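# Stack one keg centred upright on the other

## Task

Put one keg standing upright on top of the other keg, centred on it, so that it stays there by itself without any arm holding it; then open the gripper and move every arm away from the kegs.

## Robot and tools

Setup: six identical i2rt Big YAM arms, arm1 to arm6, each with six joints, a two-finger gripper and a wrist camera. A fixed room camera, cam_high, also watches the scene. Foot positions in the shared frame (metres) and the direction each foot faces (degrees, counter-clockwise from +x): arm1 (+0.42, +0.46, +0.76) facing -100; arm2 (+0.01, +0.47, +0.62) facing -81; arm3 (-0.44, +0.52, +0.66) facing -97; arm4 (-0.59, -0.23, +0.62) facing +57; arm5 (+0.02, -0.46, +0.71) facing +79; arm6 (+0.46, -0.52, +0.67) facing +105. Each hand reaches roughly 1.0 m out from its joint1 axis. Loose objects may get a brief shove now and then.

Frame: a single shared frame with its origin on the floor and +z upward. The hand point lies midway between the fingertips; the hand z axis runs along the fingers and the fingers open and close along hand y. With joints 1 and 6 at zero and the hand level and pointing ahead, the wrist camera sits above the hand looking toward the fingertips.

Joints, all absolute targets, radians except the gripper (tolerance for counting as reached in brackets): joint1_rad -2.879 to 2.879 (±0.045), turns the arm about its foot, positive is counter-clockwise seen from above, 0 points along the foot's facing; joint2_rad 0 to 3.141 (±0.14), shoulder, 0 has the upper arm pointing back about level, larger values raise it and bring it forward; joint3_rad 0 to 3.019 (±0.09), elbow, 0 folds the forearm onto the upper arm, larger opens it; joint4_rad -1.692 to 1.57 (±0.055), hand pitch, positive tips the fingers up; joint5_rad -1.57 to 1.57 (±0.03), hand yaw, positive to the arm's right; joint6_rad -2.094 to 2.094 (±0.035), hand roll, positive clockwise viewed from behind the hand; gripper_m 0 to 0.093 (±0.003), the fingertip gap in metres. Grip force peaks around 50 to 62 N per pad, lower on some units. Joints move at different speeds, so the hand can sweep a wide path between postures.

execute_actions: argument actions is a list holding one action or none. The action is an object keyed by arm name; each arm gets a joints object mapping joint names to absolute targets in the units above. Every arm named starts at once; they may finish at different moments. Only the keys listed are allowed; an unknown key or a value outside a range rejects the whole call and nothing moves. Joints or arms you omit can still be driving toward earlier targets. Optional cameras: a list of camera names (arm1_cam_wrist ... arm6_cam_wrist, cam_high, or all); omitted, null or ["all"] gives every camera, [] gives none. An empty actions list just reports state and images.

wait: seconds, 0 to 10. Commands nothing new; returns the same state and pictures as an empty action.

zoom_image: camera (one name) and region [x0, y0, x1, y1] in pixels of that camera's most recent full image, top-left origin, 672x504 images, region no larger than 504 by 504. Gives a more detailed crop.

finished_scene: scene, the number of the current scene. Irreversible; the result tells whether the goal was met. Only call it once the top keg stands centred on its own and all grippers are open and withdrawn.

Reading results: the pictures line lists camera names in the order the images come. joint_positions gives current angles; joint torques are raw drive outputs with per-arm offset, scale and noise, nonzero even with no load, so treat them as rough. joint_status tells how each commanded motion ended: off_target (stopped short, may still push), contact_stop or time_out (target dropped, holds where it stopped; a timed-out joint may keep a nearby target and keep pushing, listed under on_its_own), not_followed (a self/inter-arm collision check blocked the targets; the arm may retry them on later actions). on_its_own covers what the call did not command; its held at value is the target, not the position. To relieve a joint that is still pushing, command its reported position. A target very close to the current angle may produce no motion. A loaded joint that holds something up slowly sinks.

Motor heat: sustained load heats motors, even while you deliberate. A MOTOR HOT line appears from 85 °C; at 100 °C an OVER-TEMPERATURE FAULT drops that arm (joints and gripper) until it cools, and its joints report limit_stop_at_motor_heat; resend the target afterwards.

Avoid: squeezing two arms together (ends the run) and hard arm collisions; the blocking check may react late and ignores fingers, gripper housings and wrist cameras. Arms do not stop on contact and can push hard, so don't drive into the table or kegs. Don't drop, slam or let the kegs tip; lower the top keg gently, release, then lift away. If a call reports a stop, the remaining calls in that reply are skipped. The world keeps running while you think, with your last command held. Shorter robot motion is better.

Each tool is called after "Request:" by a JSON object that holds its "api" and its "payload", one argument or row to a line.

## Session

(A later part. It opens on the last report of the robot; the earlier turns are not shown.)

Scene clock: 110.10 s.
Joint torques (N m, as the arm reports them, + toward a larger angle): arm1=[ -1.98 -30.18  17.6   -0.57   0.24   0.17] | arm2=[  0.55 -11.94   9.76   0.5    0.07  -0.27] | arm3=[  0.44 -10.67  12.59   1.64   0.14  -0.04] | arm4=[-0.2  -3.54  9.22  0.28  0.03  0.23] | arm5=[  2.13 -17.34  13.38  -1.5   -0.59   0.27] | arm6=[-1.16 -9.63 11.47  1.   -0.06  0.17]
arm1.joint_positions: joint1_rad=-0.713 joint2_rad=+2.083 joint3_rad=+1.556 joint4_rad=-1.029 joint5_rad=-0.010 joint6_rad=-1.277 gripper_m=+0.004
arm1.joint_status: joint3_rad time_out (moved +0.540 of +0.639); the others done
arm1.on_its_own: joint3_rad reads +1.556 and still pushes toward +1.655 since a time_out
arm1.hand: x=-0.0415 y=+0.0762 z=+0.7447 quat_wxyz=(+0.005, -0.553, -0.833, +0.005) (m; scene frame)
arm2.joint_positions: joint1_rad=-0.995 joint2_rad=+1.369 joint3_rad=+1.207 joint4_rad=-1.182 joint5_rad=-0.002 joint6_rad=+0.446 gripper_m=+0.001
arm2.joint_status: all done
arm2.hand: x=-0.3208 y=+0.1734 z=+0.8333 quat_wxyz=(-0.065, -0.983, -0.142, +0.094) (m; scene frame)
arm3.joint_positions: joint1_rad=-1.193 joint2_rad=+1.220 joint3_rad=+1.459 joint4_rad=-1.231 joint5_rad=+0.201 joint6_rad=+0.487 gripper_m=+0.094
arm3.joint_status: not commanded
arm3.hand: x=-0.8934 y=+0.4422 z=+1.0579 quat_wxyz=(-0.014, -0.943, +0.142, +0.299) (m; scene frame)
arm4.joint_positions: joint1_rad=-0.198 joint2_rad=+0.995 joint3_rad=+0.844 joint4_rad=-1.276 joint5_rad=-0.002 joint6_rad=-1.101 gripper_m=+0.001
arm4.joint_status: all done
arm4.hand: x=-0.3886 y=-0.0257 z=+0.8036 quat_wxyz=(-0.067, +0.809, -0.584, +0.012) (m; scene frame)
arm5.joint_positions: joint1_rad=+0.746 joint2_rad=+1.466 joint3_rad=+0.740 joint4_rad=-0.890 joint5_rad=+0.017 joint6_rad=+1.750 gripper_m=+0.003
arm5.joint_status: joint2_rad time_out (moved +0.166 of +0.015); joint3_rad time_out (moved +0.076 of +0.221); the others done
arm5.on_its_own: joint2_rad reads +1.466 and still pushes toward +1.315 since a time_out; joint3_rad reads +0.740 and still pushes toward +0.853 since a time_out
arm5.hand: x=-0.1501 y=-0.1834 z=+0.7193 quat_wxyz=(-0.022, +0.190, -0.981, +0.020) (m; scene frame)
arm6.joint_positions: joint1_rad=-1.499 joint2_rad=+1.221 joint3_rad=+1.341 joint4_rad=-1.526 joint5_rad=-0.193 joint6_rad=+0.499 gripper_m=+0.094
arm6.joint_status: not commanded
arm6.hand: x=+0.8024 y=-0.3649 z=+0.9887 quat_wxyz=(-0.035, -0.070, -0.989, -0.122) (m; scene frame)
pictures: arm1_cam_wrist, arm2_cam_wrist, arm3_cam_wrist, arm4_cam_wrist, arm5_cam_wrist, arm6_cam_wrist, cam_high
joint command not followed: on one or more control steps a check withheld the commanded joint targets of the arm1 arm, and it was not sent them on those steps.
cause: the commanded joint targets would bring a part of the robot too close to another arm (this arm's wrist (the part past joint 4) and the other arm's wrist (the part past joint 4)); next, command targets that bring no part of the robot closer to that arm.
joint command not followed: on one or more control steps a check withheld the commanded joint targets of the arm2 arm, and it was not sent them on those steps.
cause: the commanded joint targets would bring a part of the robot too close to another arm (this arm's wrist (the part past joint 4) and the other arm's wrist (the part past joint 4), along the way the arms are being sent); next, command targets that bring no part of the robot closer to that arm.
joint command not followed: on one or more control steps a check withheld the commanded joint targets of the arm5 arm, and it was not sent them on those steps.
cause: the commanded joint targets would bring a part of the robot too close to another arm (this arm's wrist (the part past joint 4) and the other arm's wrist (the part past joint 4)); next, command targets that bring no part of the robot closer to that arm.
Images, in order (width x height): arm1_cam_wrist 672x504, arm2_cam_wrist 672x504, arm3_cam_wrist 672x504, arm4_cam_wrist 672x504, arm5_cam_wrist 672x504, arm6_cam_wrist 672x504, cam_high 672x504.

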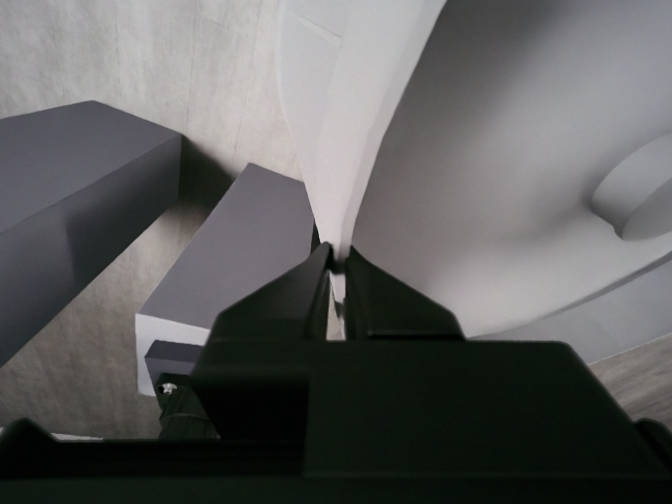

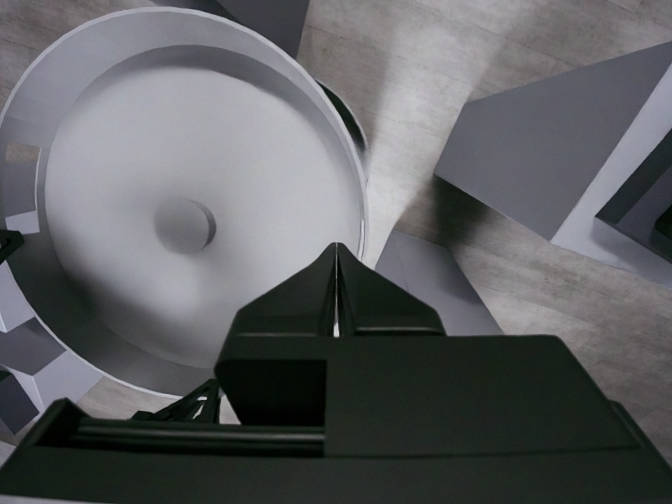

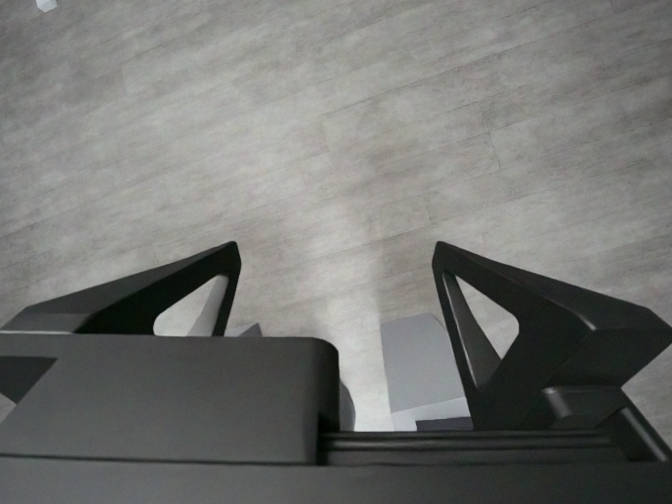

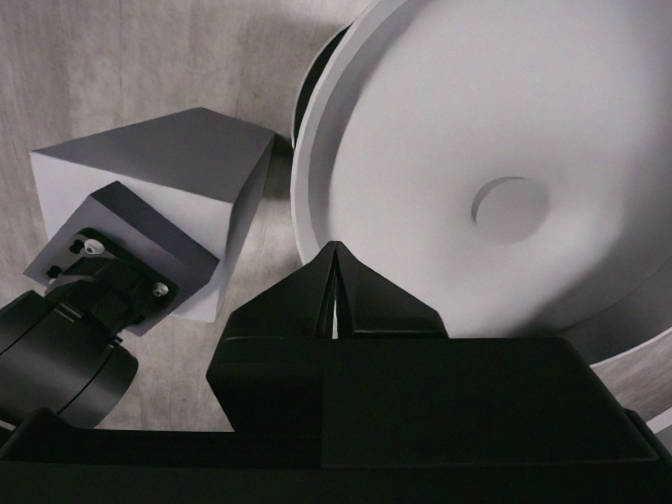

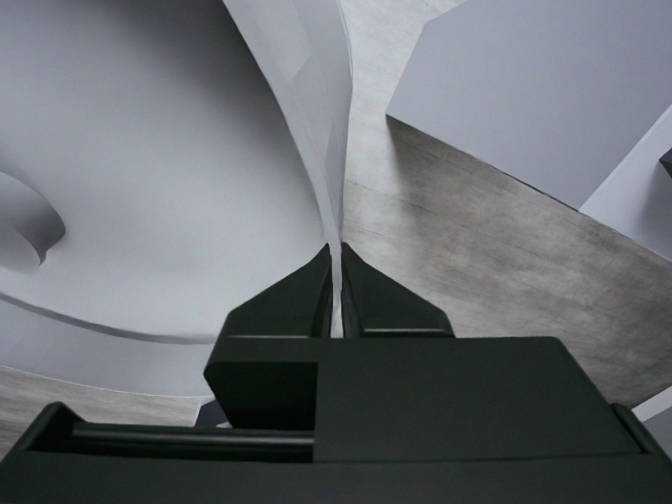

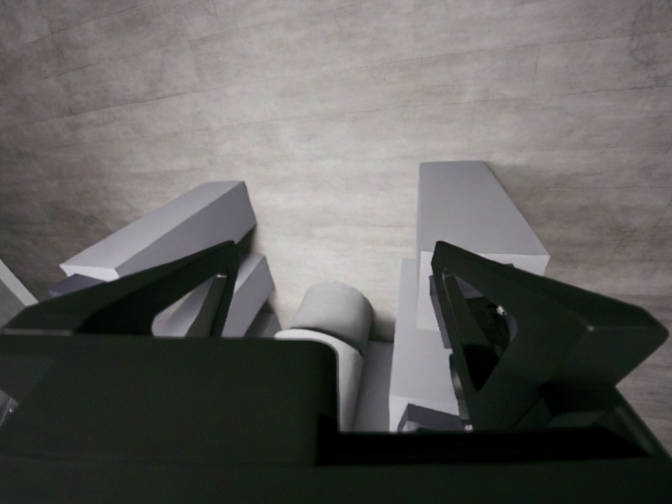

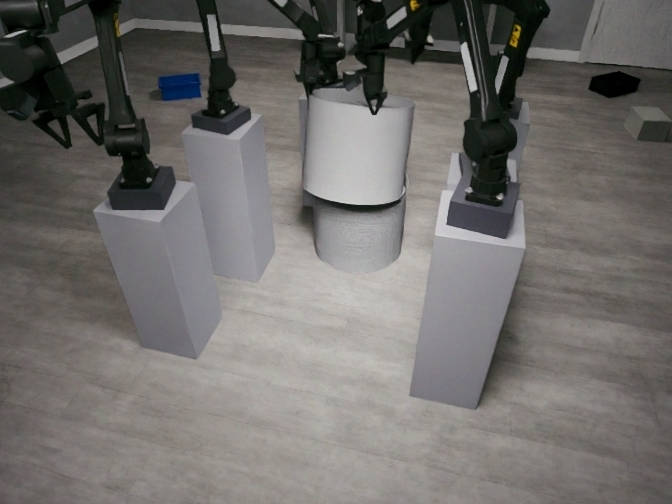

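Request:
{"api": "execute_actions", "payload": {
  "actions": [
    {"arm2":{"joints":{"gripper_m":0.093,"joint2_rad":1.47,"joint3_rad":1.12,"joint6_rad":0.4}},"arm4":{"joints":{"gripper_m":0.093,"joint2_rad":1.04,"joint3_rad":0.765,"joint6_rad":-1.13}}}
  ],
  "cameras": ["arm2_cam_wrist","arm4_cam_wrist"]
}}

Request:
{"api": "execute_actions", "payload": {
  "actions": [
    {"arm2":{"joints":{"joint2_rad":1.57,"joint3_rad":1.005,"joint4_rad":-0.98}},"arm4":{"joints":{"joint2_rad":1.19,"joint3_rad":0.595,"joint4_rad":-0.955}}}
  ],
  "cameras": ["arm2_cam_wrist","arm4_cam_wrist","cam_high"]
}}

Scene clock: 120.27 s.
Joint torques (N m, as the arm reports them, + toward a larger angle): arm1=[ -2.   -30.15  17.59  -0.57   0.24   0.17] | arm2=[  0.7  -14.66   9.21   0.13   0.1   -0.3 ] | arm3=[  0.55 -11.33  12.64   1.59   0.11  -0.11] | arm4=[-0.34 -3.05  9.13  0.08  0.04 -0.11] | arm5=[  2.31 -17.37  13.38  -1.46  -0.58   0.27] | arm6=[-1.16 -9.68 11.47  1.   -0.07  0.17]
arm1.joint_positions: joint1_rad=-0.713 joint2_rad=+2.083 joint3_rad=+1.556 joint4_rad=-1.029 joint5_rad=-0.010 joint6_rad=-1.277 gripper_m=+0.004
arm1.joint_status: not commanded
arm1.on_its_own: joint3_rad reads +1.556 and still pushes toward +1.655 since a time_out
arm1.hand: x=-0.0415 y=+0.0762 z=+0.7447 quat_wxyz=(+0.005, -0.553, -0.833, +0.005) (m; scene frame)
arm2.joint_positions: joint1_rad=-0.995 joint2_rad=+1.486 joint3_rad=+1.103 joint4_rad=-1.182 joint5_rad=-0.002 joint6_rad=+0.416 gripper_m=+0.093
arm2.joint_status: all done
arm2.hand: x=-0.2974 y=+0.1943 z=+0.7443 quat_wxyz=(-0.004, -0.988, -0.157, +0.003) (m; scene frame)
arm3.joint_positions: joint1_rad=-1.193 joint2_rad=+1.220 joint3_rad=+1.459 joint4_rad=-1.231 joint5_rad=+0.201 joint6_rad=+0.487 gripper_m=+0.094
arm3.joint_status: not commanded
arm3.hand: x=-0.8934 y=+0.4422 z=+1.0579 quat_wxyz=(-0.014, -0.943, +0.142, +0.299) (m; scene frame)
arm4.joint_positions: joint1_rad=-0.198 joint2_rad=+1.043 joint3_rad=+0.754 joint4_rad=-1.276 joint5_rad=-0.002 joint6_rad=-1.114 gripper_m=+0.093
arm4.joint_status: all done
arm4.hand: x=-0.4086 y=-0.0462 z=+0.7566 quat_wxyz=(+0.001, +0.815, -0.580, +0.001) (m; scene frame)
arm5.joint_positions: joint1_rad=+0.746 joint2_rad=+1.466 joint3_rad=+0.740 joint4_rad=-0.890 joint5_rad=+0.017 joint6_rad=+1.750 gripper_m=+0.003
arm5.joint_status: not commanded
arm5.on_its_own: joint2_rad reads +1.466 and still pushes toward +1.315 since a time_out; joint3_rad reads +0.740 and still pushes toward +0.853 since a time_out
arm5.hand: x=-0.1501 y=-0.1834 z=+0.7193 quat_wxyz=(-0.022, +0.190, -0.981, +0.020) (m; scene frame)
arm6.joint_positions: joint1_rad=-1.499 joint2_rad=+1.221 joint3_rad=+1.341 joint4_rad=-1.526 joint5_rad=-0.193 joint6_rad=+0.499 gripper_m=+0.094
arm6.joint_status: not commanded
arm6.hand: x=+0.8024 y=-0.3649 z=+0.9887 quat_wxyz=(-0.035, -0.070, -0.989, -0.122) (m; scene frame)
pictures: arm2_cam_wrist, arm4_cam_wrist
Images, in order (width x height): arm2_cam_wrist 672x504, arm4_cam_wrist 672x504.

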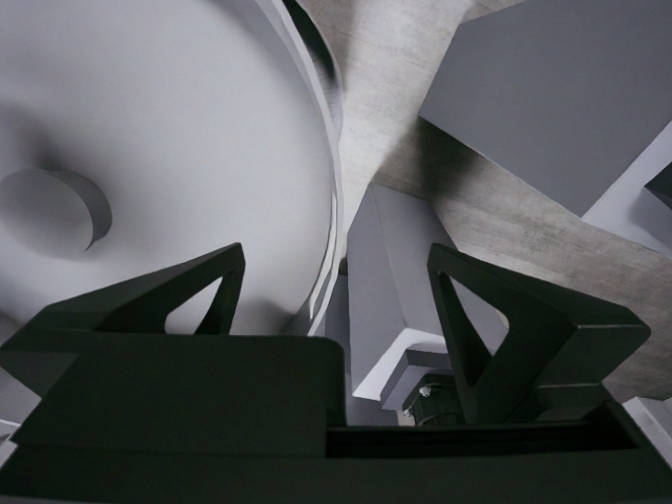

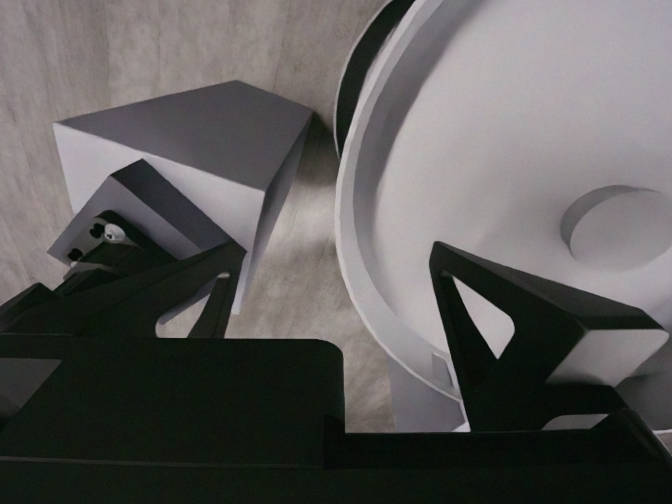

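Scene clock: 121.30 s.
Joint torques (N m, as the arm reports them, + toward a larger angle): arm1=[ -2.03 -30.2   17.59  -0.57   0.24   0.17] | arm2=[  0.56 -15.03   8.1    1.13   0.11  -0.31] | arm3=[  0.34 -11.01  12.57   1.63   0.17  -0.08] | arm4=[-0.21 -4.81  8.03  0.49  0.03 -0.11] | arm5=[  2.33 -17.37  13.36  -1.46  -0.6    0.27] | arm6=[-1.18 -9.64 11.48  1.01 -0.06  0.17]
arm1.joint_positions: joint1_rad=-0.713 joint2_rad=+2.083 joint3_rad=+1.556 joint4_rad=-1.029 joint5_rad=-0.010 joint6_rad=-1.277 gripper_m=+0.004
arm1.joint_status: not commanded
arm1.on_its_own: joint3_rad reads +1.556 and still pushes toward +1.655 since a time_out
arm1.hand: x=-0.0415 y=+0.0762 z=+0.7447 quat_wxyz=(+0.005, -0.553, -0.833, +0.005) (m; scene frame)
arm2.joint_positions: joint1_rad=-0.995 joint2_rad=+1.585 joint3_rad=+0.991 joint4_rad=-0.997 joint5_rad=-0.002 joint6_rad=+0.416 gripper_m=+0.093
arm2.joint_status: all done
arm2.hand: x=-0.2926 y=+0.1985 z=+0.6679 quat_wxyz=(+0.003, -0.988, -0.157, -0.008) (m; scene frame)
arm3.joint_positions: joint1_rad=-1.193 joint2_rad=+1.220 joint3_rad=+1.459 joint4_rad=-1.231 joint5_rad=+0.201 joint6_rad=+0.487 gripper_m=+0.094
arm3.joint_status: not commanded
arm3.hand: x=-0.8934 y=+0.4422 z=+1.0579 quat_wxyz=(-0.014, -0.943, +0.142, +0.299) (m; scene frame)
arm4.joint_positions: joint1_rad=-0.198 joint2_rad=+1.204 joint3_rad=+0.581 joint4_rad=-0.965 joint5_rad=-0.002 joint6_rad=-1.115 gripper_m=+0.093
arm4.joint_status: all done
arm4.hand: x=-0.4102 y=-0.0485 z=+0.6590 quat_wxyz=(+0.013, +0.815, -0.580, +0.000) (m; scene frame)
arm5.joint_positions: joint1_rad=+0.746 joint2_rad=+1.466 joint3_rad=+0.740 joint4_rad=-0.890 joint5_rad=+0.017 joint6_rad=+1.750 gripper_m=+0.003
arm5.joint_status: not commanded
arm5.on_its_own: joint2_rad reads +1.466 and still pushes toward +1.315 since a time_out; joint3_rad reads +0.740 and still pushes toward +0.853 since a time_out
arm5.hand: x=-0.1501 y=-0.1834 z=+0.7193 quat_wxyz=(-0.022, +0.190, -0.981, +0.020) (m; scene frame)
arm6.joint_positions: joint1_rad=-1.499 joint2_rad=+1.221 joint3_rad=+1.341 joint4_rad=-1.526 joint5_rad=-0.193 joint6_rad=+0.499 gripper_m=+0.094
arm6.joint_status: not commanded
arm6.hand: x=+0.8024 y=-0.3649 z=+0.9887 quat_wxyz=(-0.035, -0.070, -0.989, -0.122) (m; scene frame)
pictures: arm2_cam_wrist, arm4_cam_wrist, cam_high
Images, in order (width x height): arm2_cam_wrist 672x504, arm4_cam_wrist 672x504, cam_high 672x504.

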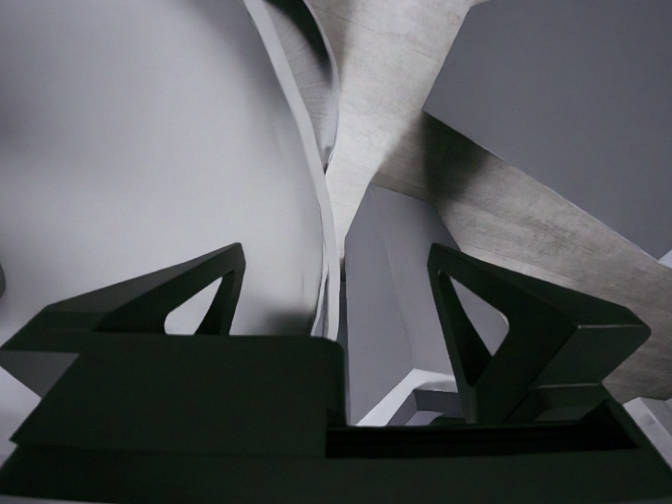

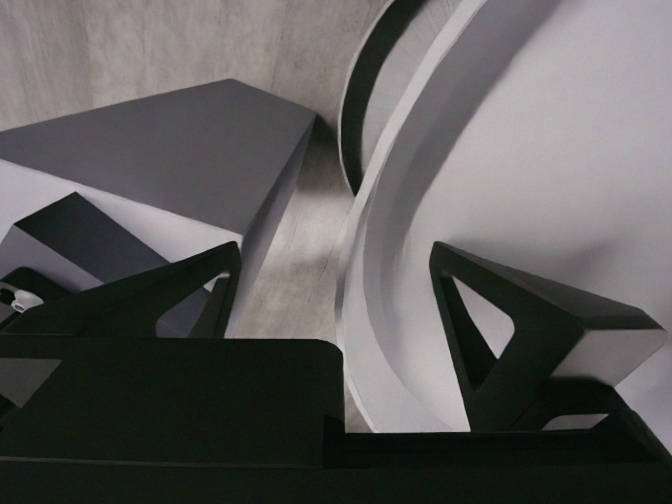

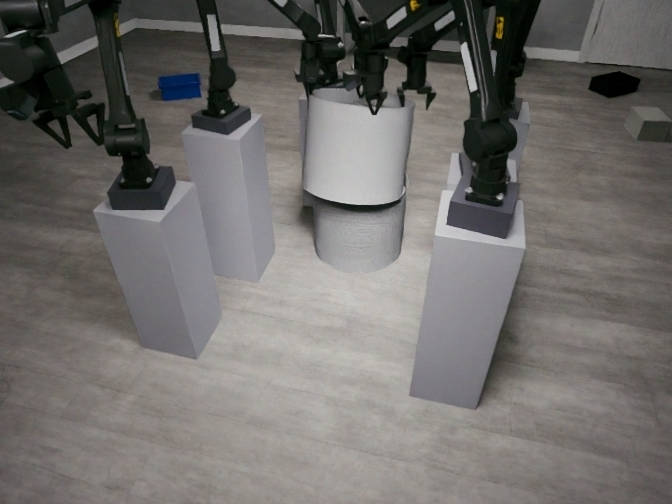

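Arm4 a bit deeper, then close and lift.

Request:
{"api": "execute_actions", "payload": {
  "actions": [
    {"arm2":{"joints":{"joint1_rad":-0.975}},"arm4":{"joints":{"joint2_rad":1.24,"joint3_rad":0.575,"joint4_rad":-0.85}}}
  ],
  "cameras": []
}}

Request:
{"api": "execute_actions", "payload": {
  "actions": [
    {"arm2":{"joints":{"gripper_m":0}},"arm4":{"joints":{"gripper_m":0}}}
  ],
  "cameras": ["arm2_cam_wrist","arm4_cam_wrist"]
}}

Request:
{"api": "execute_actions", "payload": {
  "actions": [
    {"arm2":{"joints":{"joint1_rad":-1.0,"joint2_rad":1.4,"joint3_rad":1.17,"joint4_rad":-1.13}},"arm4":{"joints":{"joint2_rad":1.01,"joint3_rad":0.8,"joint4_rad":-1.2}}}
  ]
}}

Scene clock: 131.33 s.
Joint torques (N m, as the arm reports them, + toward a larger angle): arm1=[ -1.97 -30.18  17.59  -0.56   0.24   0.17] | arm2=[  1.82 -15.14   8.11   1.2    0.07  -0.29] | arm3=[  0.61 -11.23  12.55   1.79   0.13  -0.1 ] | arm4=[-0.22 -3.76  6.84  0.62  0.02 -0.09] | arm5=[  2.44 -17.48  13.38  -1.43  -0.58   0.27] | arm6=[-1.18 -9.66 11.48  1.   -0.06  0.17]
arm1.joint_positions: joint1_rad=-0.713 joint2_rad=+2.083 joint3_rad=+1.556 joint4_rad=-1.029 joint5_rad=-0.010 joint6_rad=-1.277 gripper_m=+0.004
arm1.joint_status: not commanded
arm1.on_its_own: joint3_rad reads +1.556 and still pushes toward +1.655 since a time_out
arm1.hand: x=-0.0415 y=+0.0762 z=+0.7447 quat_wxyz=(+0.005, -0.553, -0.833, +0.005) (m; scene frame)
arm2.joint_positions: joint1_rad=-0.983 joint2_rad=+1.585 joint3_rad=+0.991 joint4_rad=-0.997 joint5_rad=-0.002 joint6_rad=+0.416 gripper_m=+0.093
arm2.joint_status: all done
arm2.hand: x=-0.2893 y=+0.1948 z=+0.6679 quat_wxyz=(+0.003, -0.987, -0.163, -0.008) (m; scene frame)
arm3.joint_positions: joint1_rad=-1.193 joint2_rad=+1.220 joint3_rad=+1.459 joint4_rad=-1.231 joint5_rad=+0.201 joint6_rad=+0.487 gripper_m=+0.094
arm3.joint_status: not commanded
arm3.hand: x=-0.8934 y=+0.4422 z=+1.0579 quat_wxyz=(-0.014, -0.943, +0.142, +0.299) (m; scene frame)
arm4.joint_positions: joint1_rad=-0.198 joint2_rad=+1.235 joint3_rad=+0.575 joint4_rad=-0.861 joint5_rad=-0.002 joint6_rad=-1.115 gripper_m=+0.093
arm4.joint_status: all done
arm4.hand: x=-0.3962 y=-0.0345 z=+0.6499 quat_wxyz=(-0.021, +0.815, -0.580, +0.005) (m; scene frame)
arm5.joint_positions: joint1_rad=+0.746 joint2_rad=+1.466 joint3_rad=+0.740 joint4_rad=-0.890 joint5_rad=+0.017 joint6_rad=+1.750 gripper_m=+0.003
arm5.joint_status: not commanded
arm5.on_its_own: joint2_rad reads +1.466 and still pushes toward +1.315 since a time_out; joint3_rad reads +0.740 and still pushes toward +0.853 since a time_out
arm5.hand: x=-0.1501 y=-0.1834 z=+0.7193 quat_wxyz=(-0.022, +0.190, -0.981, +0.020) (m; scene frame)
arm6.joint_positions: joint1_rad=-1.499 joint2_rad=+1.221 joint3_rad=+1.341 joint4_rad=-1.526 joint5_rad=-0.193 joint6_rad=+0.499 gripper_m=+0.094
arm6.joint_status: not commanded
arm6.hand: x=+0.8024 y=-0.3649 z=+0.9887 quat_wxyz=(-0.035, -0.070, -0.989, -0.122) (m; scene frame)
pictures: none
No camera images: the call's "cameras" was empty. Leave "cameras" out to get every camera's image.

Scene clock: 132.27 s.
Joint torques (N m, as the arm reports them, + toward a larger angle): arm1=[ -2.02 -30.19  17.57  -0.49   0.36   0.17] | arm2=[  2.39 -14.84   8.22   1.32   0.37  -0.27] | arm3=[ -0.27 -11.17  12.74   1.66   0.14  -0.08] | arm4=[-0.29 -3.55  7.85  0.89  0.36 -0.63] | arm5=[  2.28 -17.28  13.38  -1.36  -0.82   0.27] | arm6=[-1.17 -9.64 11.48  1.01 -0.06  0.17]
arm1.joint_positions: joint1_rad=-0.713 joint2_rad=+2.083 joint3_rad=+1.556 joint4_rad=-1.032 joint5_rad=-0.014 joint6_rad=-1.278 gripper_m=+0.004
arm1.joint_status: not commanded
arm1.on_its_own: joint3_rad reads +1.556 and still pushes toward +1.655 since a time_out
arm1.hand: x=-0.0407 y=+0.0761 z=+0.7447 quat_wxyz=(+0.003, -0.553, -0.833, +0.004) (m; scene frame)
arm2.joint_positions: joint1_rad=-0.989 joint2_rad=+1.583 joint3_rad=+0.990 joint4_rad=-0.997 joint5_rad=-0.010 joint6_rad=+0.415 gripper_m=+0.003
arm2.joint_status: gripper_m off_target (ended at +0.003, target +0.000)
arm2.hand: x=-0.2898 y=+0.1960 z=+0.6682 quat_wxyz=(+0.000, -0.987, -0.161, -0.010) (m; scene frame)
arm3.joint_positions: joint1_rad=-1.193 joint2_rad=+1.220 joint3_rad=+1.459 joint4_rad=-1.231 joint5_rad=+0.201 joint6_rad=+0.487 gripper_m=+0.094
arm3.joint_status: not commanded
arm3.hand: x=-0.8934 y=+0.4422 z=+1.0579 quat_wxyz=(-0.014, -0.943, +0.142, +0.299) (m; scene frame)
arm4.joint_positions: joint1_rad=-0.198 joint2_rad=+1.234 joint3_rad=+0.561 joint4_rad=-0.870 joint5_rad=-0.010 joint6_rad=-1.067 gripper_m=+0.009
arm4.joint_status: gripper_m off_target (ended at +0.009, target +0.000)
arm4.hand: x=-0.4035 y=-0.0398 z=+0.6458 quat_wxyz=(-0.010, +0.801, -0.599, -0.001) (m; scene frame)
arm5.joint_positions: joint1_rad=+0.746 joint2_rad=+1.466 joint3_rad=+0.740 joint4_rad=-0.892 joint5_rad=+0.022 joint6_rad=+1.750 gripper_m=+0.003
arm5.joint_status: not commanded
arm5.on_its_own: joint2_rad reads +1.466 and still pushes toward +1.315 since a time_out; joint3_rad reads +0.740 and still pushes toward +0.853 since a time_out
arm5.hand: x=-0.1490 y=-0.1833 z=+0.7193 quat_wxyz=(-0.025, +0.190, -0.981, +0.020) (m; scene frame)
arm6.joint_positions: joint1_rad=-1.499 joint2_rad=+1.221 joint3_rad=+1.341 joint4_rad=-1.526 joint5_rad=-0.193 joint6_rad=+0.499 gripper_m=+0.094
arm6.joint_status: not commanded
arm6.hand: x=+0.8024 y=-0.3649 z=+0.9887 quat_wxyz=(-0.035, -0.070, -0.989, -0.122) (m; scene frame)
pictures: arm2_cam_wrist, arm4_cam_wrist
Images, in order (width x height): arm2_cam_wrist 672x504, arm4_cam_wrist 672x504.

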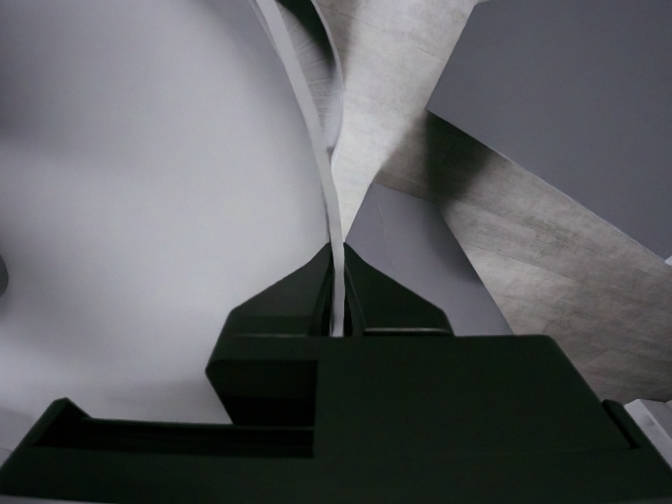

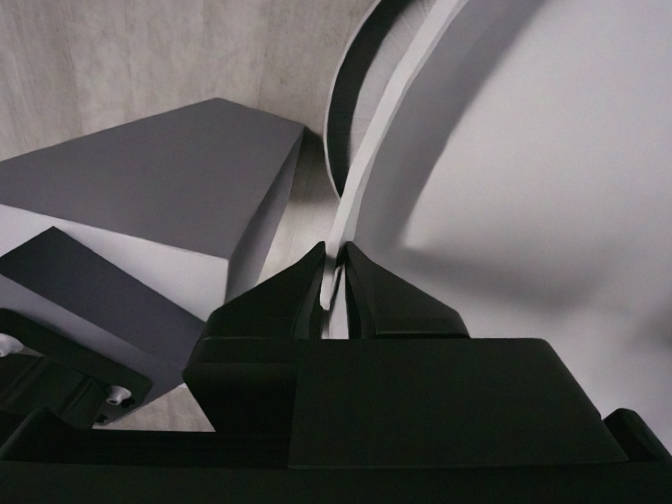

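Scene clock: 134.57 s.
Joint torques (N m, as the arm reports them, + toward a larger angle): arm1=[ -2.62 -31.36  17.49  -0.86  -0.29   0.32] | arm2=[ -0.06 -23.84  16.51  -1.07   0.29  -0.48] | arm3=[  1.02 -10.27  12.53   1.66   0.16  -0.12] | arm4=[-0.16 -6.46 17.76 -0.88  0.82 -0.67] | arm5=[  2.75 -15.01  13.54  -0.33  -0.31   0.32] | arm6=[-1.18 -9.64 11.47  1.02 -0.06  0.17]
arm1.joint_positions: joint1_rad=-0.704 joint2_rad=+2.096 joint3_rad=+1.556 joint4_rad=-1.024 joint5_rad=+0.006 joint6_rad=-1.292 gripper_m=+0.003
arm1.joint_status: not commanded
arm1.on_its_own: joint2_rad reads +2.096 and still pushes toward +1.955 since a time_out; joint3_rad reads +1.556 and still pushes toward +1.655 since a time_out
arm1.hand: x=-0.0393 y=+0.0745 z=+0.7368 quat_wxyz=(+0.011, -0.543, -0.840, -0.001) (m; scene frame)
arm2.joint_positions: joint1_rad=-0.995 joint2_rad=+1.507 joint3_rad=+1.045 joint4_rad=-1.088 joint5_rad=-0.008 joint6_rad=+0.432 gripper_m=+0.002
arm2.joint_status: joint3_rad time_out (moved +0.056 of +0.180); the others done
arm2.on_its_own: joint3_rad reads +1.045 and still pushes toward +1.158 since a time_out
arm2.hand: x=-0.2962 y=+0.1938 z=+0.7161 quat_wxyz=(-0.010, -0.989, -0.150, +0.007) (m; scene frame)
arm3.joint_positions: joint1_rad=-1.193 joint2_rad=+1.220 joint3_rad=+1.459 joint4_rad=-1.231 joint5_rad=+0.201 joint6_rad=+0.487 gripper_m=+0.094
arm3.joint_status: not commanded
arm3.hand: x=-0.8934 y=+0.4422 z=+1.0579 quat_wxyz=(-0.014, -0.943, +0.142, +0.299) (m; scene frame)
arm4.joint_positions: joint1_rad=-0.198 joint2_rad=+1.060 joint3_rad=+0.677 joint4_rad=-1.167 joint5_rad=-0.021 joint6_rad=-1.060 gripper_m=+0.004
arm4.joint_status: joint3_rad time_out (moved +0.117 of +0.239); the others done
arm4.on_its_own: joint3_rad reads +0.677 and still pushes toward +0.790 since a time_out; gripper_m moved -0.005 toward your old target +0.000
arm4.hand: x=-0.4122 y=-0.0453 z=+0.7253 quat_wxyz=(-0.008, +0.799, -0.602, -0.007) (m; scene frame)
arm5.joint_positions: joint1_rad=+0.740 joint2_rad=+1.436 joint3_rad=+0.740 joint4_rad=-0.916 joint5_rad=+0.010 joint6_rad=+1.745 gripper_m=+0.003
arm5.joint_status: not commanded
arm5.on_its_own: joint3_rad reads +0.740 and still pushes toward +0.853 since a time_out
arm5.hand: x=-0.1479 y=-0.1856 z=+0.7288 quat_wxyz=(-0.018, +0.189, -0.982, +0.019) (m; scene frame)
arm6.joint_positions: joint1_rad=-1.499 joint2_rad=+1.221 joint3_rad=+1.341 joint4_rad=-1.526 joint5_rad=-0.193 joint6_rad=+0.499 gripper_m=+0.094
arm6.joint_status: not commanded
arm6.hand: x=+0.8024 y=-0.3649 z=+0.9887 quat_wxyz=(-0.035, -0.070, -0.989, -0.122) (m; scene frame)
pictures: arm1_cam_wrist, arm2_cam_wrist, arm3_cam_wrist, arm4_cam_wrist, arm5_cam_wrist, arm6_cam_wrist, cam_high
Images, in order (width x height): arm1_cam_wrist 672x504, arm2_cam_wrist 672x504, arm3_cam_wrist 672x504, arm4_cam_wrist 672x504, arm5_cam_wrist 672x504, arm6_cam_wrist 672x504, cam_high 672x504.

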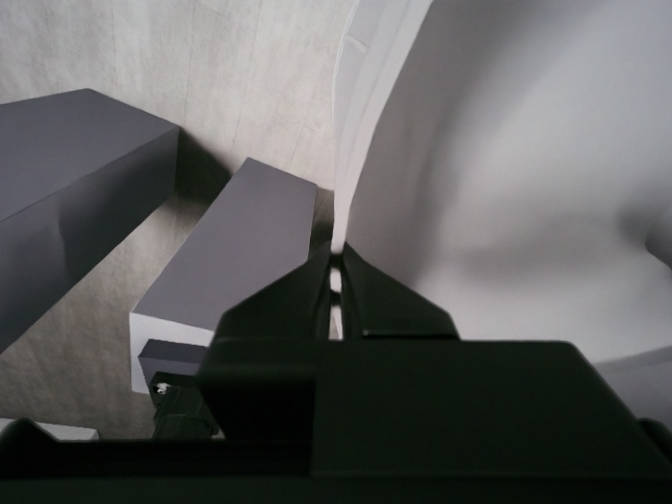

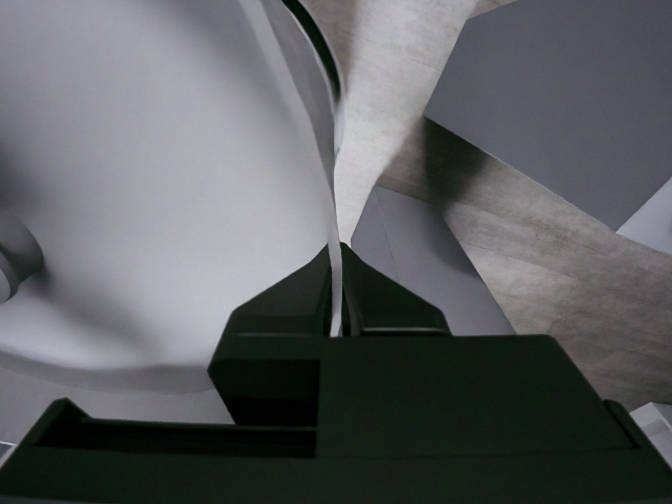

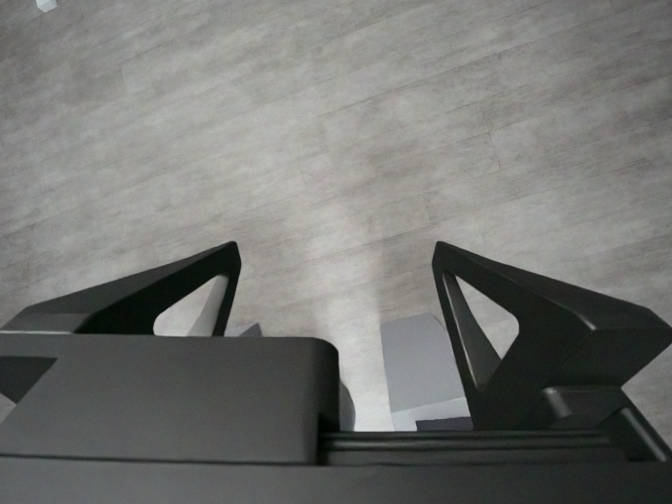

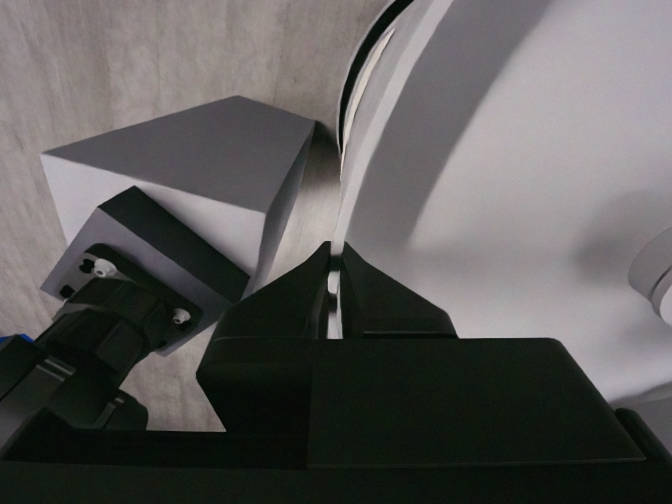

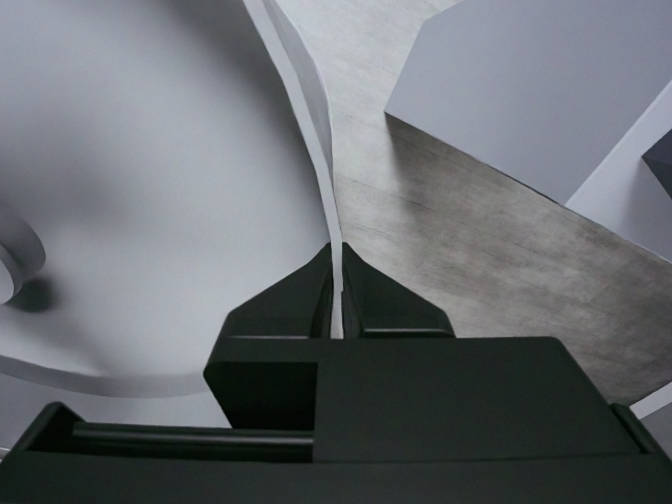

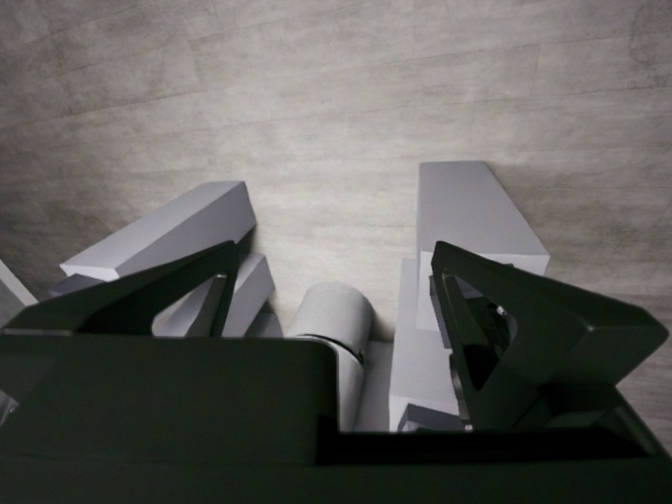

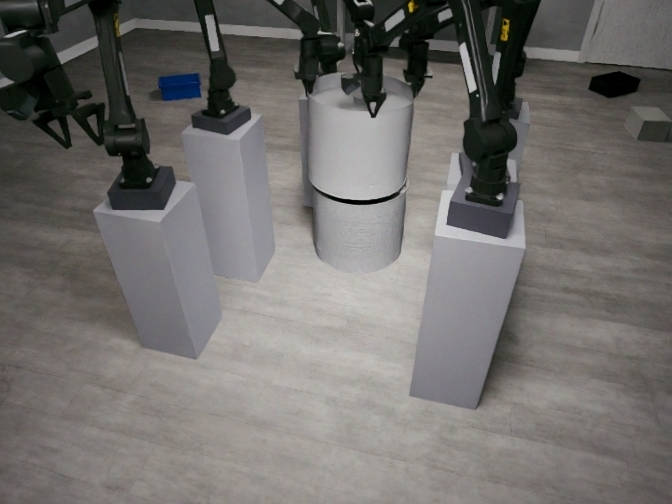

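Request:
{"api": "execute_actions", "payload": {
  "actions": [
    {"arm1":{"joints":{"joint1_rad":-0.735,"joint6_rad":-1.32,"joint2_rad":2.0,"joint3_rad":1.655,"joint4_rad":-1.0}},"arm2":{"joints":{"joint1_rad":-1.045,"joint6_rad":0.39,"joint2_rad":1.425,"joint3_rad":1.14,"joint4_rad":-1.07}},"arm5":{"joints":{"joint1_rad":0.77,"joint6_rad":1.765,"joint2_rad":1.42,"joint3_rad":0.87,"joint4_rad":-0.83}},"arm4":{"joints":{"joint1_rad":-0.12,"joint6_rad":-0.99,"joint2_rad":1.025,"joint3_rad":0.76,"joint4_rad":-1.15}}}
  ],
  "cameras": ["arm1_cam_wrist","arm2_cam_wrist","arm4_cam_wrist","arm5_cam_wrist","cam_high"]
}}

Scene clock: 147.70 s.
Joint torques (N m, as the arm reports them, + toward a larger angle): arm1=[ -2.32 -30.64  17.28  -0.36  -0.39   0.12] | arm2=[  0.99 -23.19  15.18   1.15   0.14  -0.22] | arm3=[ -0.21 -11.66  12.56   1.61   0.15  -0.16] | arm4=[ 0.84 -7.43 15.53 -0.01  0.58 -0.39] | arm5=[  2.74 -13.76  13.21  -0.45  -0.06   0.16] | arm6=[-1.19 -9.67 11.48  1.   -0.06  0.17]
arm1.joint_positions: joint1_rad=-0.730 joint2_rad=+2.129 joint3_rad=+1.556 joint4_rad=-0.989 joint5_rad=+0.009 joint6_rad=-1.328 gripper_m=+0.003
arm1.joint_status: joint3_rad time_out (moved +0.000 of +0.099); the others done
arm1.on_its_own: joint3_rad reads +1.556 and still pushes toward +1.655 since a time_out
arm1.hand: x=-0.0524 y=+0.0855 z=+0.7181 quat_wxyz=(+0.013, -0.539, -0.842, -0.001) (m; scene frame)
arm2.joint_positions: joint1_rad=-1.035 joint2_rad=+1.524 joint3_rad=+1.045 joint4_rad=-1.078 joint5_rad=-0.005 joint6_rad=+0.398 gripper_m=+0.002
arm2.joint_status: joint3_rad time_out (moved +0.000 of +0.095); the others done
arm2.on_its_own: joint3_rad reads +1.045 and still pushes toward +1.140 since a time_out
arm2.hand: x=-0.3090 y=+0.2058 z=+0.7094 quat_wxyz=(-0.007, -0.989, -0.146, +0.006) (m; scene frame)
arm3.joint_positions: joint1_rad=-1.193 joint2_rad=+1.220 joint3_rad=+1.459 joint4_rad=-1.231 joint5_rad=+0.201 joint6_rad=+0.487 gripper_m=+0.094
arm3.joint_status: not commanded
arm3.hand: x=-0.8934 y=+0.4422 z=+1.0579 quat_wxyz=(-0.014, -0.943, +0.142, +0.299) (m; scene frame)
arm4.joint_positions: joint1_rad=-0.122 joint2_rad=+1.086 joint3_rad=+0.671 joint4_rad=-1.144 joint5_rad=-0.016 joint6_rad=-0.946 gripper_m=+0.004
arm4.joint_status: joint6_rad off_target (ended at -0.946, target -0.990); the others done
arm4.hand: x=-0.4245 y=-0.0313 z=+0.7167 quat_wxyz=(-0.002, +0.787, -0.617, -0.006) (m; scene frame)
arm5.joint_positions: joint1_rad=+0.751 joint2_rad=+1.511 joint3_rad=+0.740 joint4_rad=-0.814 joint5_rad=+0.003 joint6_rad=+1.747 gripper_m=+0.003
arm5.joint_status: joint3_rad time_out (moved +0.000 of +0.130); the others done
arm5.on_its_own: joint3_rad reads +0.740 and still pushes toward +0.853 since a time_out
arm5.hand: x=-0.1602 y=-0.1743 z=+0.7049 quat_wxyz=(-0.010, +0.194, -0.981, +0.008) (m; scene frame)
arm6.joint_positions: joint1_rad=-1.499 joint2_rad=+1.221 joint3_rad=+1.341 joint4_rad=-1.526 joint5_rad=-0.193 joint6_rad=+0.499 gripper_m=+0.094
arm6.joint_status: not commanded
arm6.hand: x=+0.8024 y=-0.3649 z=+0.9887 quat_wxyz=(-0.035, -0.070, -0.989, -0.122) (m; scene frame)
pictures: arm1_cam_wrist, arm2_cam_wrist, arm4_cam_wrist, arm5_cam_wrist, cam_high
Images, in order (width x height): arm1_cam_wrist 672x504, arm2_cam_wrist 672x504, arm4_cam_wrist 672x504, arm5_cam_wrist 672x504, cam_high 672x504.

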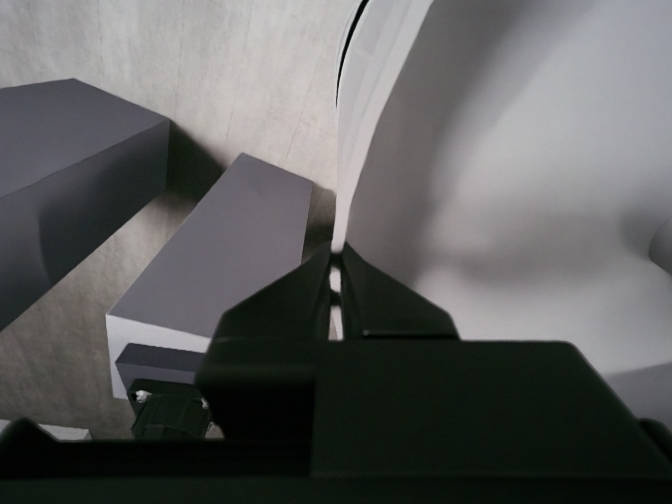

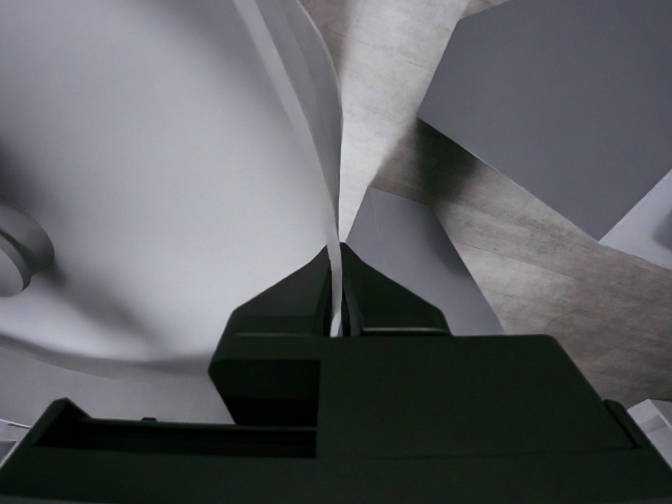

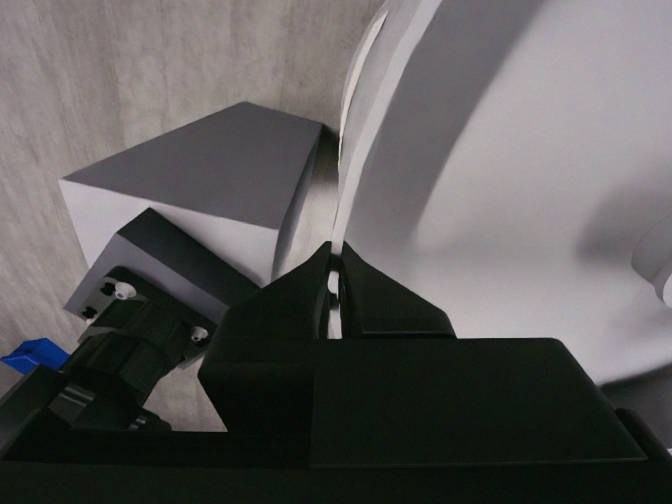

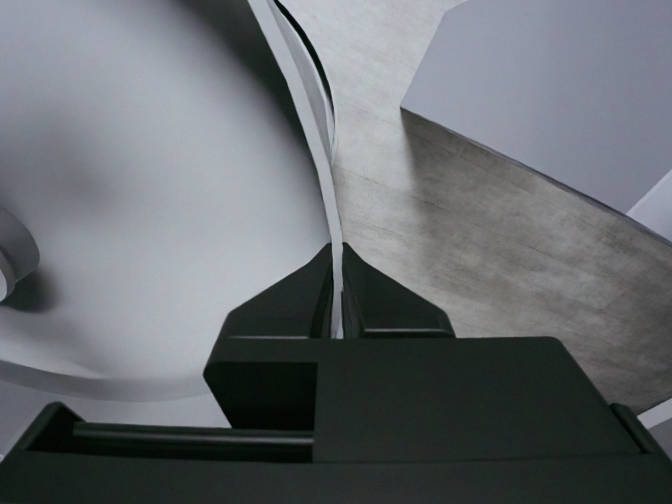

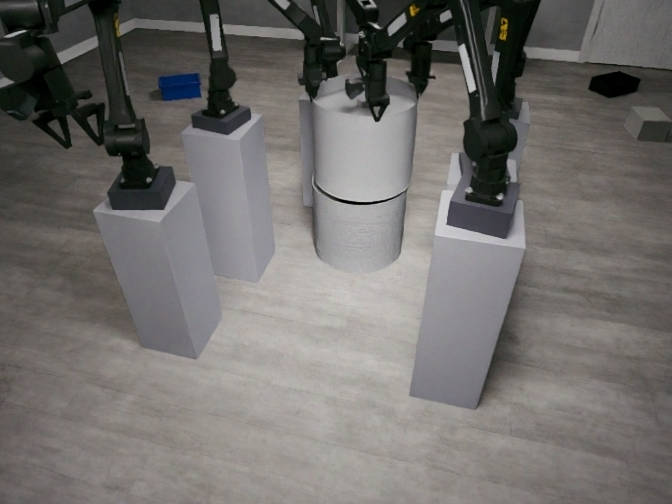

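Overshoot ~1 cm from tilt; lower arms 2 and 4 to level.

Request:
{"api": "execute_actions", "payload": {
  "actions": [
    {"arm1":{"joints":{"joint2_rad":2.01,"joint3_rad":1.63,"joint4_rad":-0.97}},"arm2":{"joints":{"joint1_rad":-1.03,"joint2_rad":1.45,"joint3_rad":1.095,"joint4_rad":-1.02}},"arm5":{"joints":{"joint1_rad":0.755,"joint2_rad":1.435,"joint3_rad":0.83,"joint4_rad":-0.79}},"arm4":{"joints":{"joint1_rad":-0.135,"joint6_rad":-0.96,"joint2_rad":1.06,"joint3_rad":0.72,"joint4_rad":-1.08}}}
  ],
  "cameras": ["arm1_cam_wrist","arm2_cam_wrist","arm4_cam_wrist","arm5_cam_wrist","cam_high"]
}}

Scene clock: 158.07 s.
Joint torques (N m, as the arm reports them, + toward a larger angle): arm1=[ -2.3  -30.62  15.19   0.53   0.07   0.11] | arm2=[  1.57 -23.43  13.39   1.21   0.29  -0.26] | arm3=[  0.44 -10.79  12.59   1.53   0.12  -0.08] | arm4=[-0.17 -7.1  14.39  0.32  0.27 -0.2 ] | arm5=[  1.48 -13.95  11.63   0.75  -0.29   0.15] | arm6=[-1.19 -9.64 11.48  1.01 -0.06  0.17]
arm1.joint_positions: joint1_rad=-0.730 joint2_rad=+2.140 joint3_rad=+1.553 joint4_rad=-0.979 joint5_rad=-0.005 joint6_rad=-1.328 gripper_m=+0.003
arm1.joint_status: all done
arm1.hand: x=-0.0506 y=+0.0841 z=+0.7110 quat_wxyz=(+0.006, -0.539, -0.842, -0.001) (m; scene frame)
arm2.joint_positions: joint1_rad=-1.032 joint2_rad=+1.545 joint3_rad=+1.018 joint4_rad=-1.034 joint5_rad=-0.008 joint6_rad=+0.398 gripper_m=+0.002
arm2.joint_status: all done
arm2.hand: x=-0.3063 y=+0.2054 z=+0.6921 quat_wxyz=(-0.007, -0.989, -0.148, +0.003) (m; scene frame)
arm3.joint_positions: joint1_rad=-1.193 joint2_rad=+1.220 joint3_rad=+1.459 joint4_rad=-1.231 joint5_rad=+0.201 joint6_rad=+0.487 gripper_m=+0.094
arm3.joint_status: not commanded
arm3.hand: x=-0.8934 y=+0.4422 z=+1.0579 quat_wxyz=(-0.014, -0.943, +0.142, +0.299) (m; scene frame)
arm4.joint_positions: joint1_rad=-0.122 joint2_rad=+1.117 joint3_rad=+0.641 joint4_rad=-1.082 joint5_rad=-0.007 joint6_rad=-0.934 gripper_m=+0.004
arm4.joint_status: all done
arm4.hand: x=-0.4224 y=-0.0312 z=+0.6993 quat_wxyz=(-0.003, +0.783, -0.622, -0.002) (m; scene frame)
arm5.joint_positions: joint1_rad=+0.751 joint2_rad=+1.526 joint3_rad=+0.739 joint4_rad=-0.803 joint5_rad=+0.009 joint6_rad=+1.749 gripper_m=+0.003
arm5.joint_status: joint3_rad off_target (ended at +0.739, target +0.830); the others done
arm5.on_its_own: joint3_rad reads +0.739 and still pushes toward +0.830 since a time_out
arm5.hand: x=-0.1590 y=-0.1742 z=+0.6994 quat_wxyz=(-0.014, +0.193, -0.981, +0.010) (m; scene frame)
arm6.joint_positions: joint1_rad=-1.499 joint2_rad=+1.221 joint3_rad=+1.341 joint4_rad=-1.526 joint5_rad=-0.193 joint6_rad=+0.499 gripper_m=+0.094
arm6.joint_status: not commanded
arm6.hand: x=+0.8024 y=-0.3649 z=+0.9887 quat_wxyz=(-0.035, -0.070, -0.989, -0.122) (m; scene frame)
pictures: arm1_cam_wrist, arm2_cam_wrist, arm4_cam_wrist, arm5_cam_wrist, cam_high
Images, in order (width x height): arm1_cam_wrist 672x504, arm2_cam_wrist 672x504, arm4_cam_wrist 672x504, arm5_cam_wrist 672x504, cam_high 672x504.

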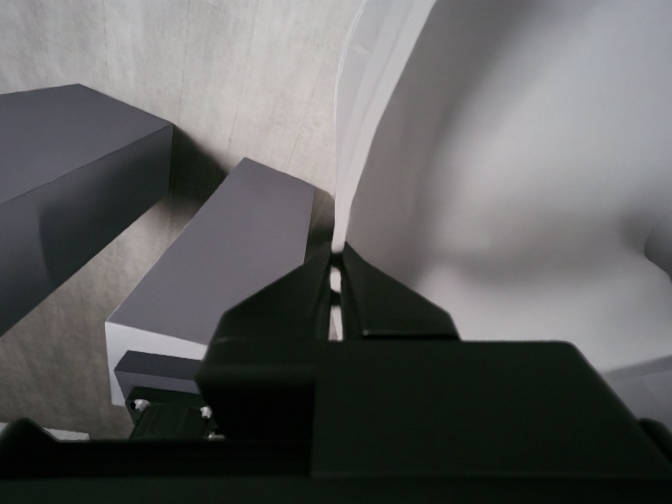

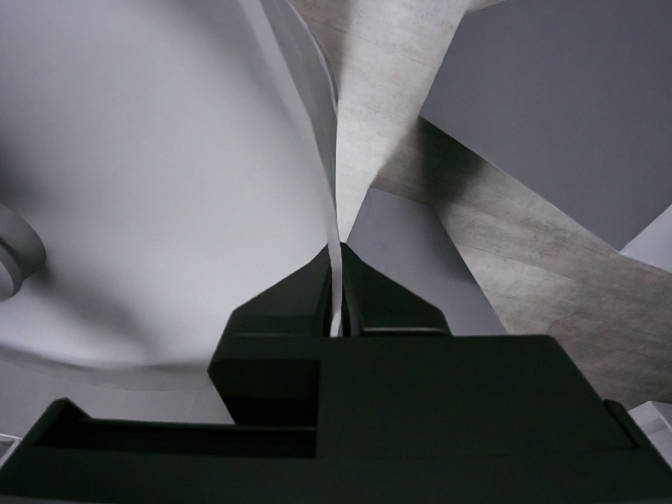

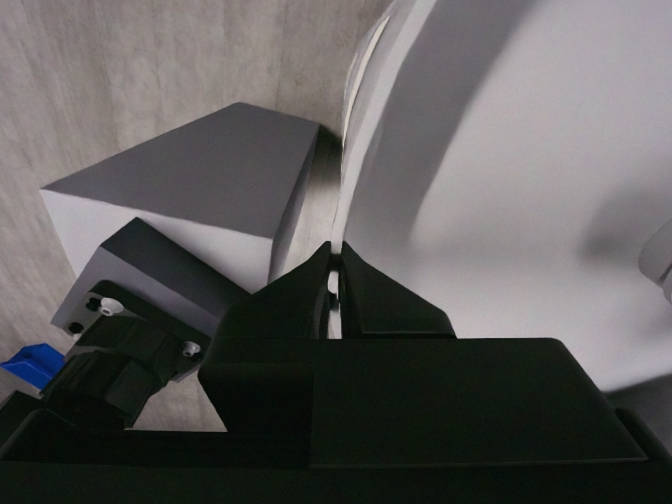

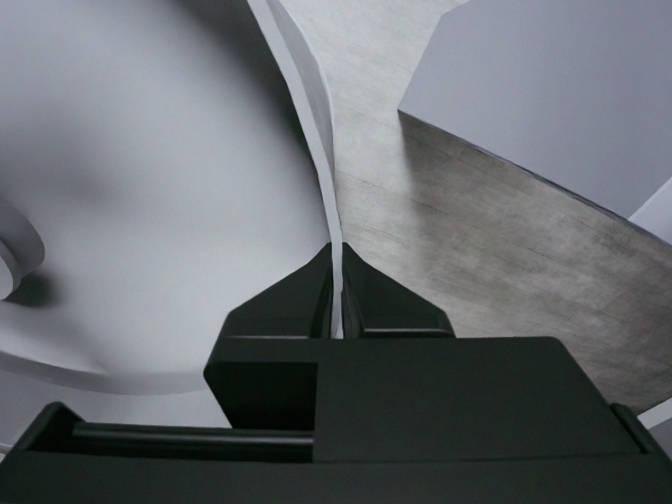

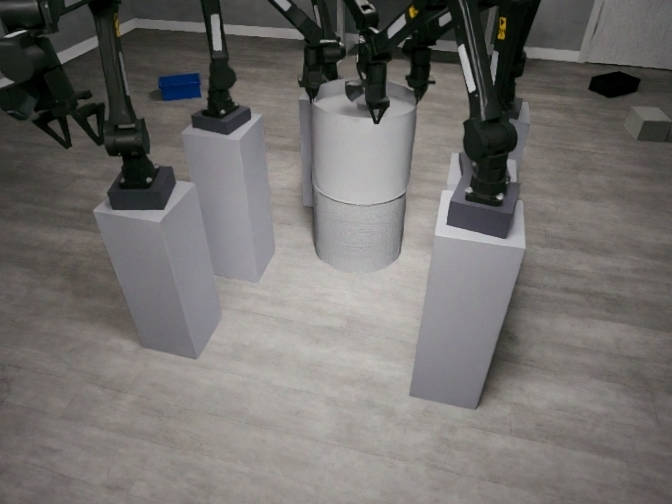

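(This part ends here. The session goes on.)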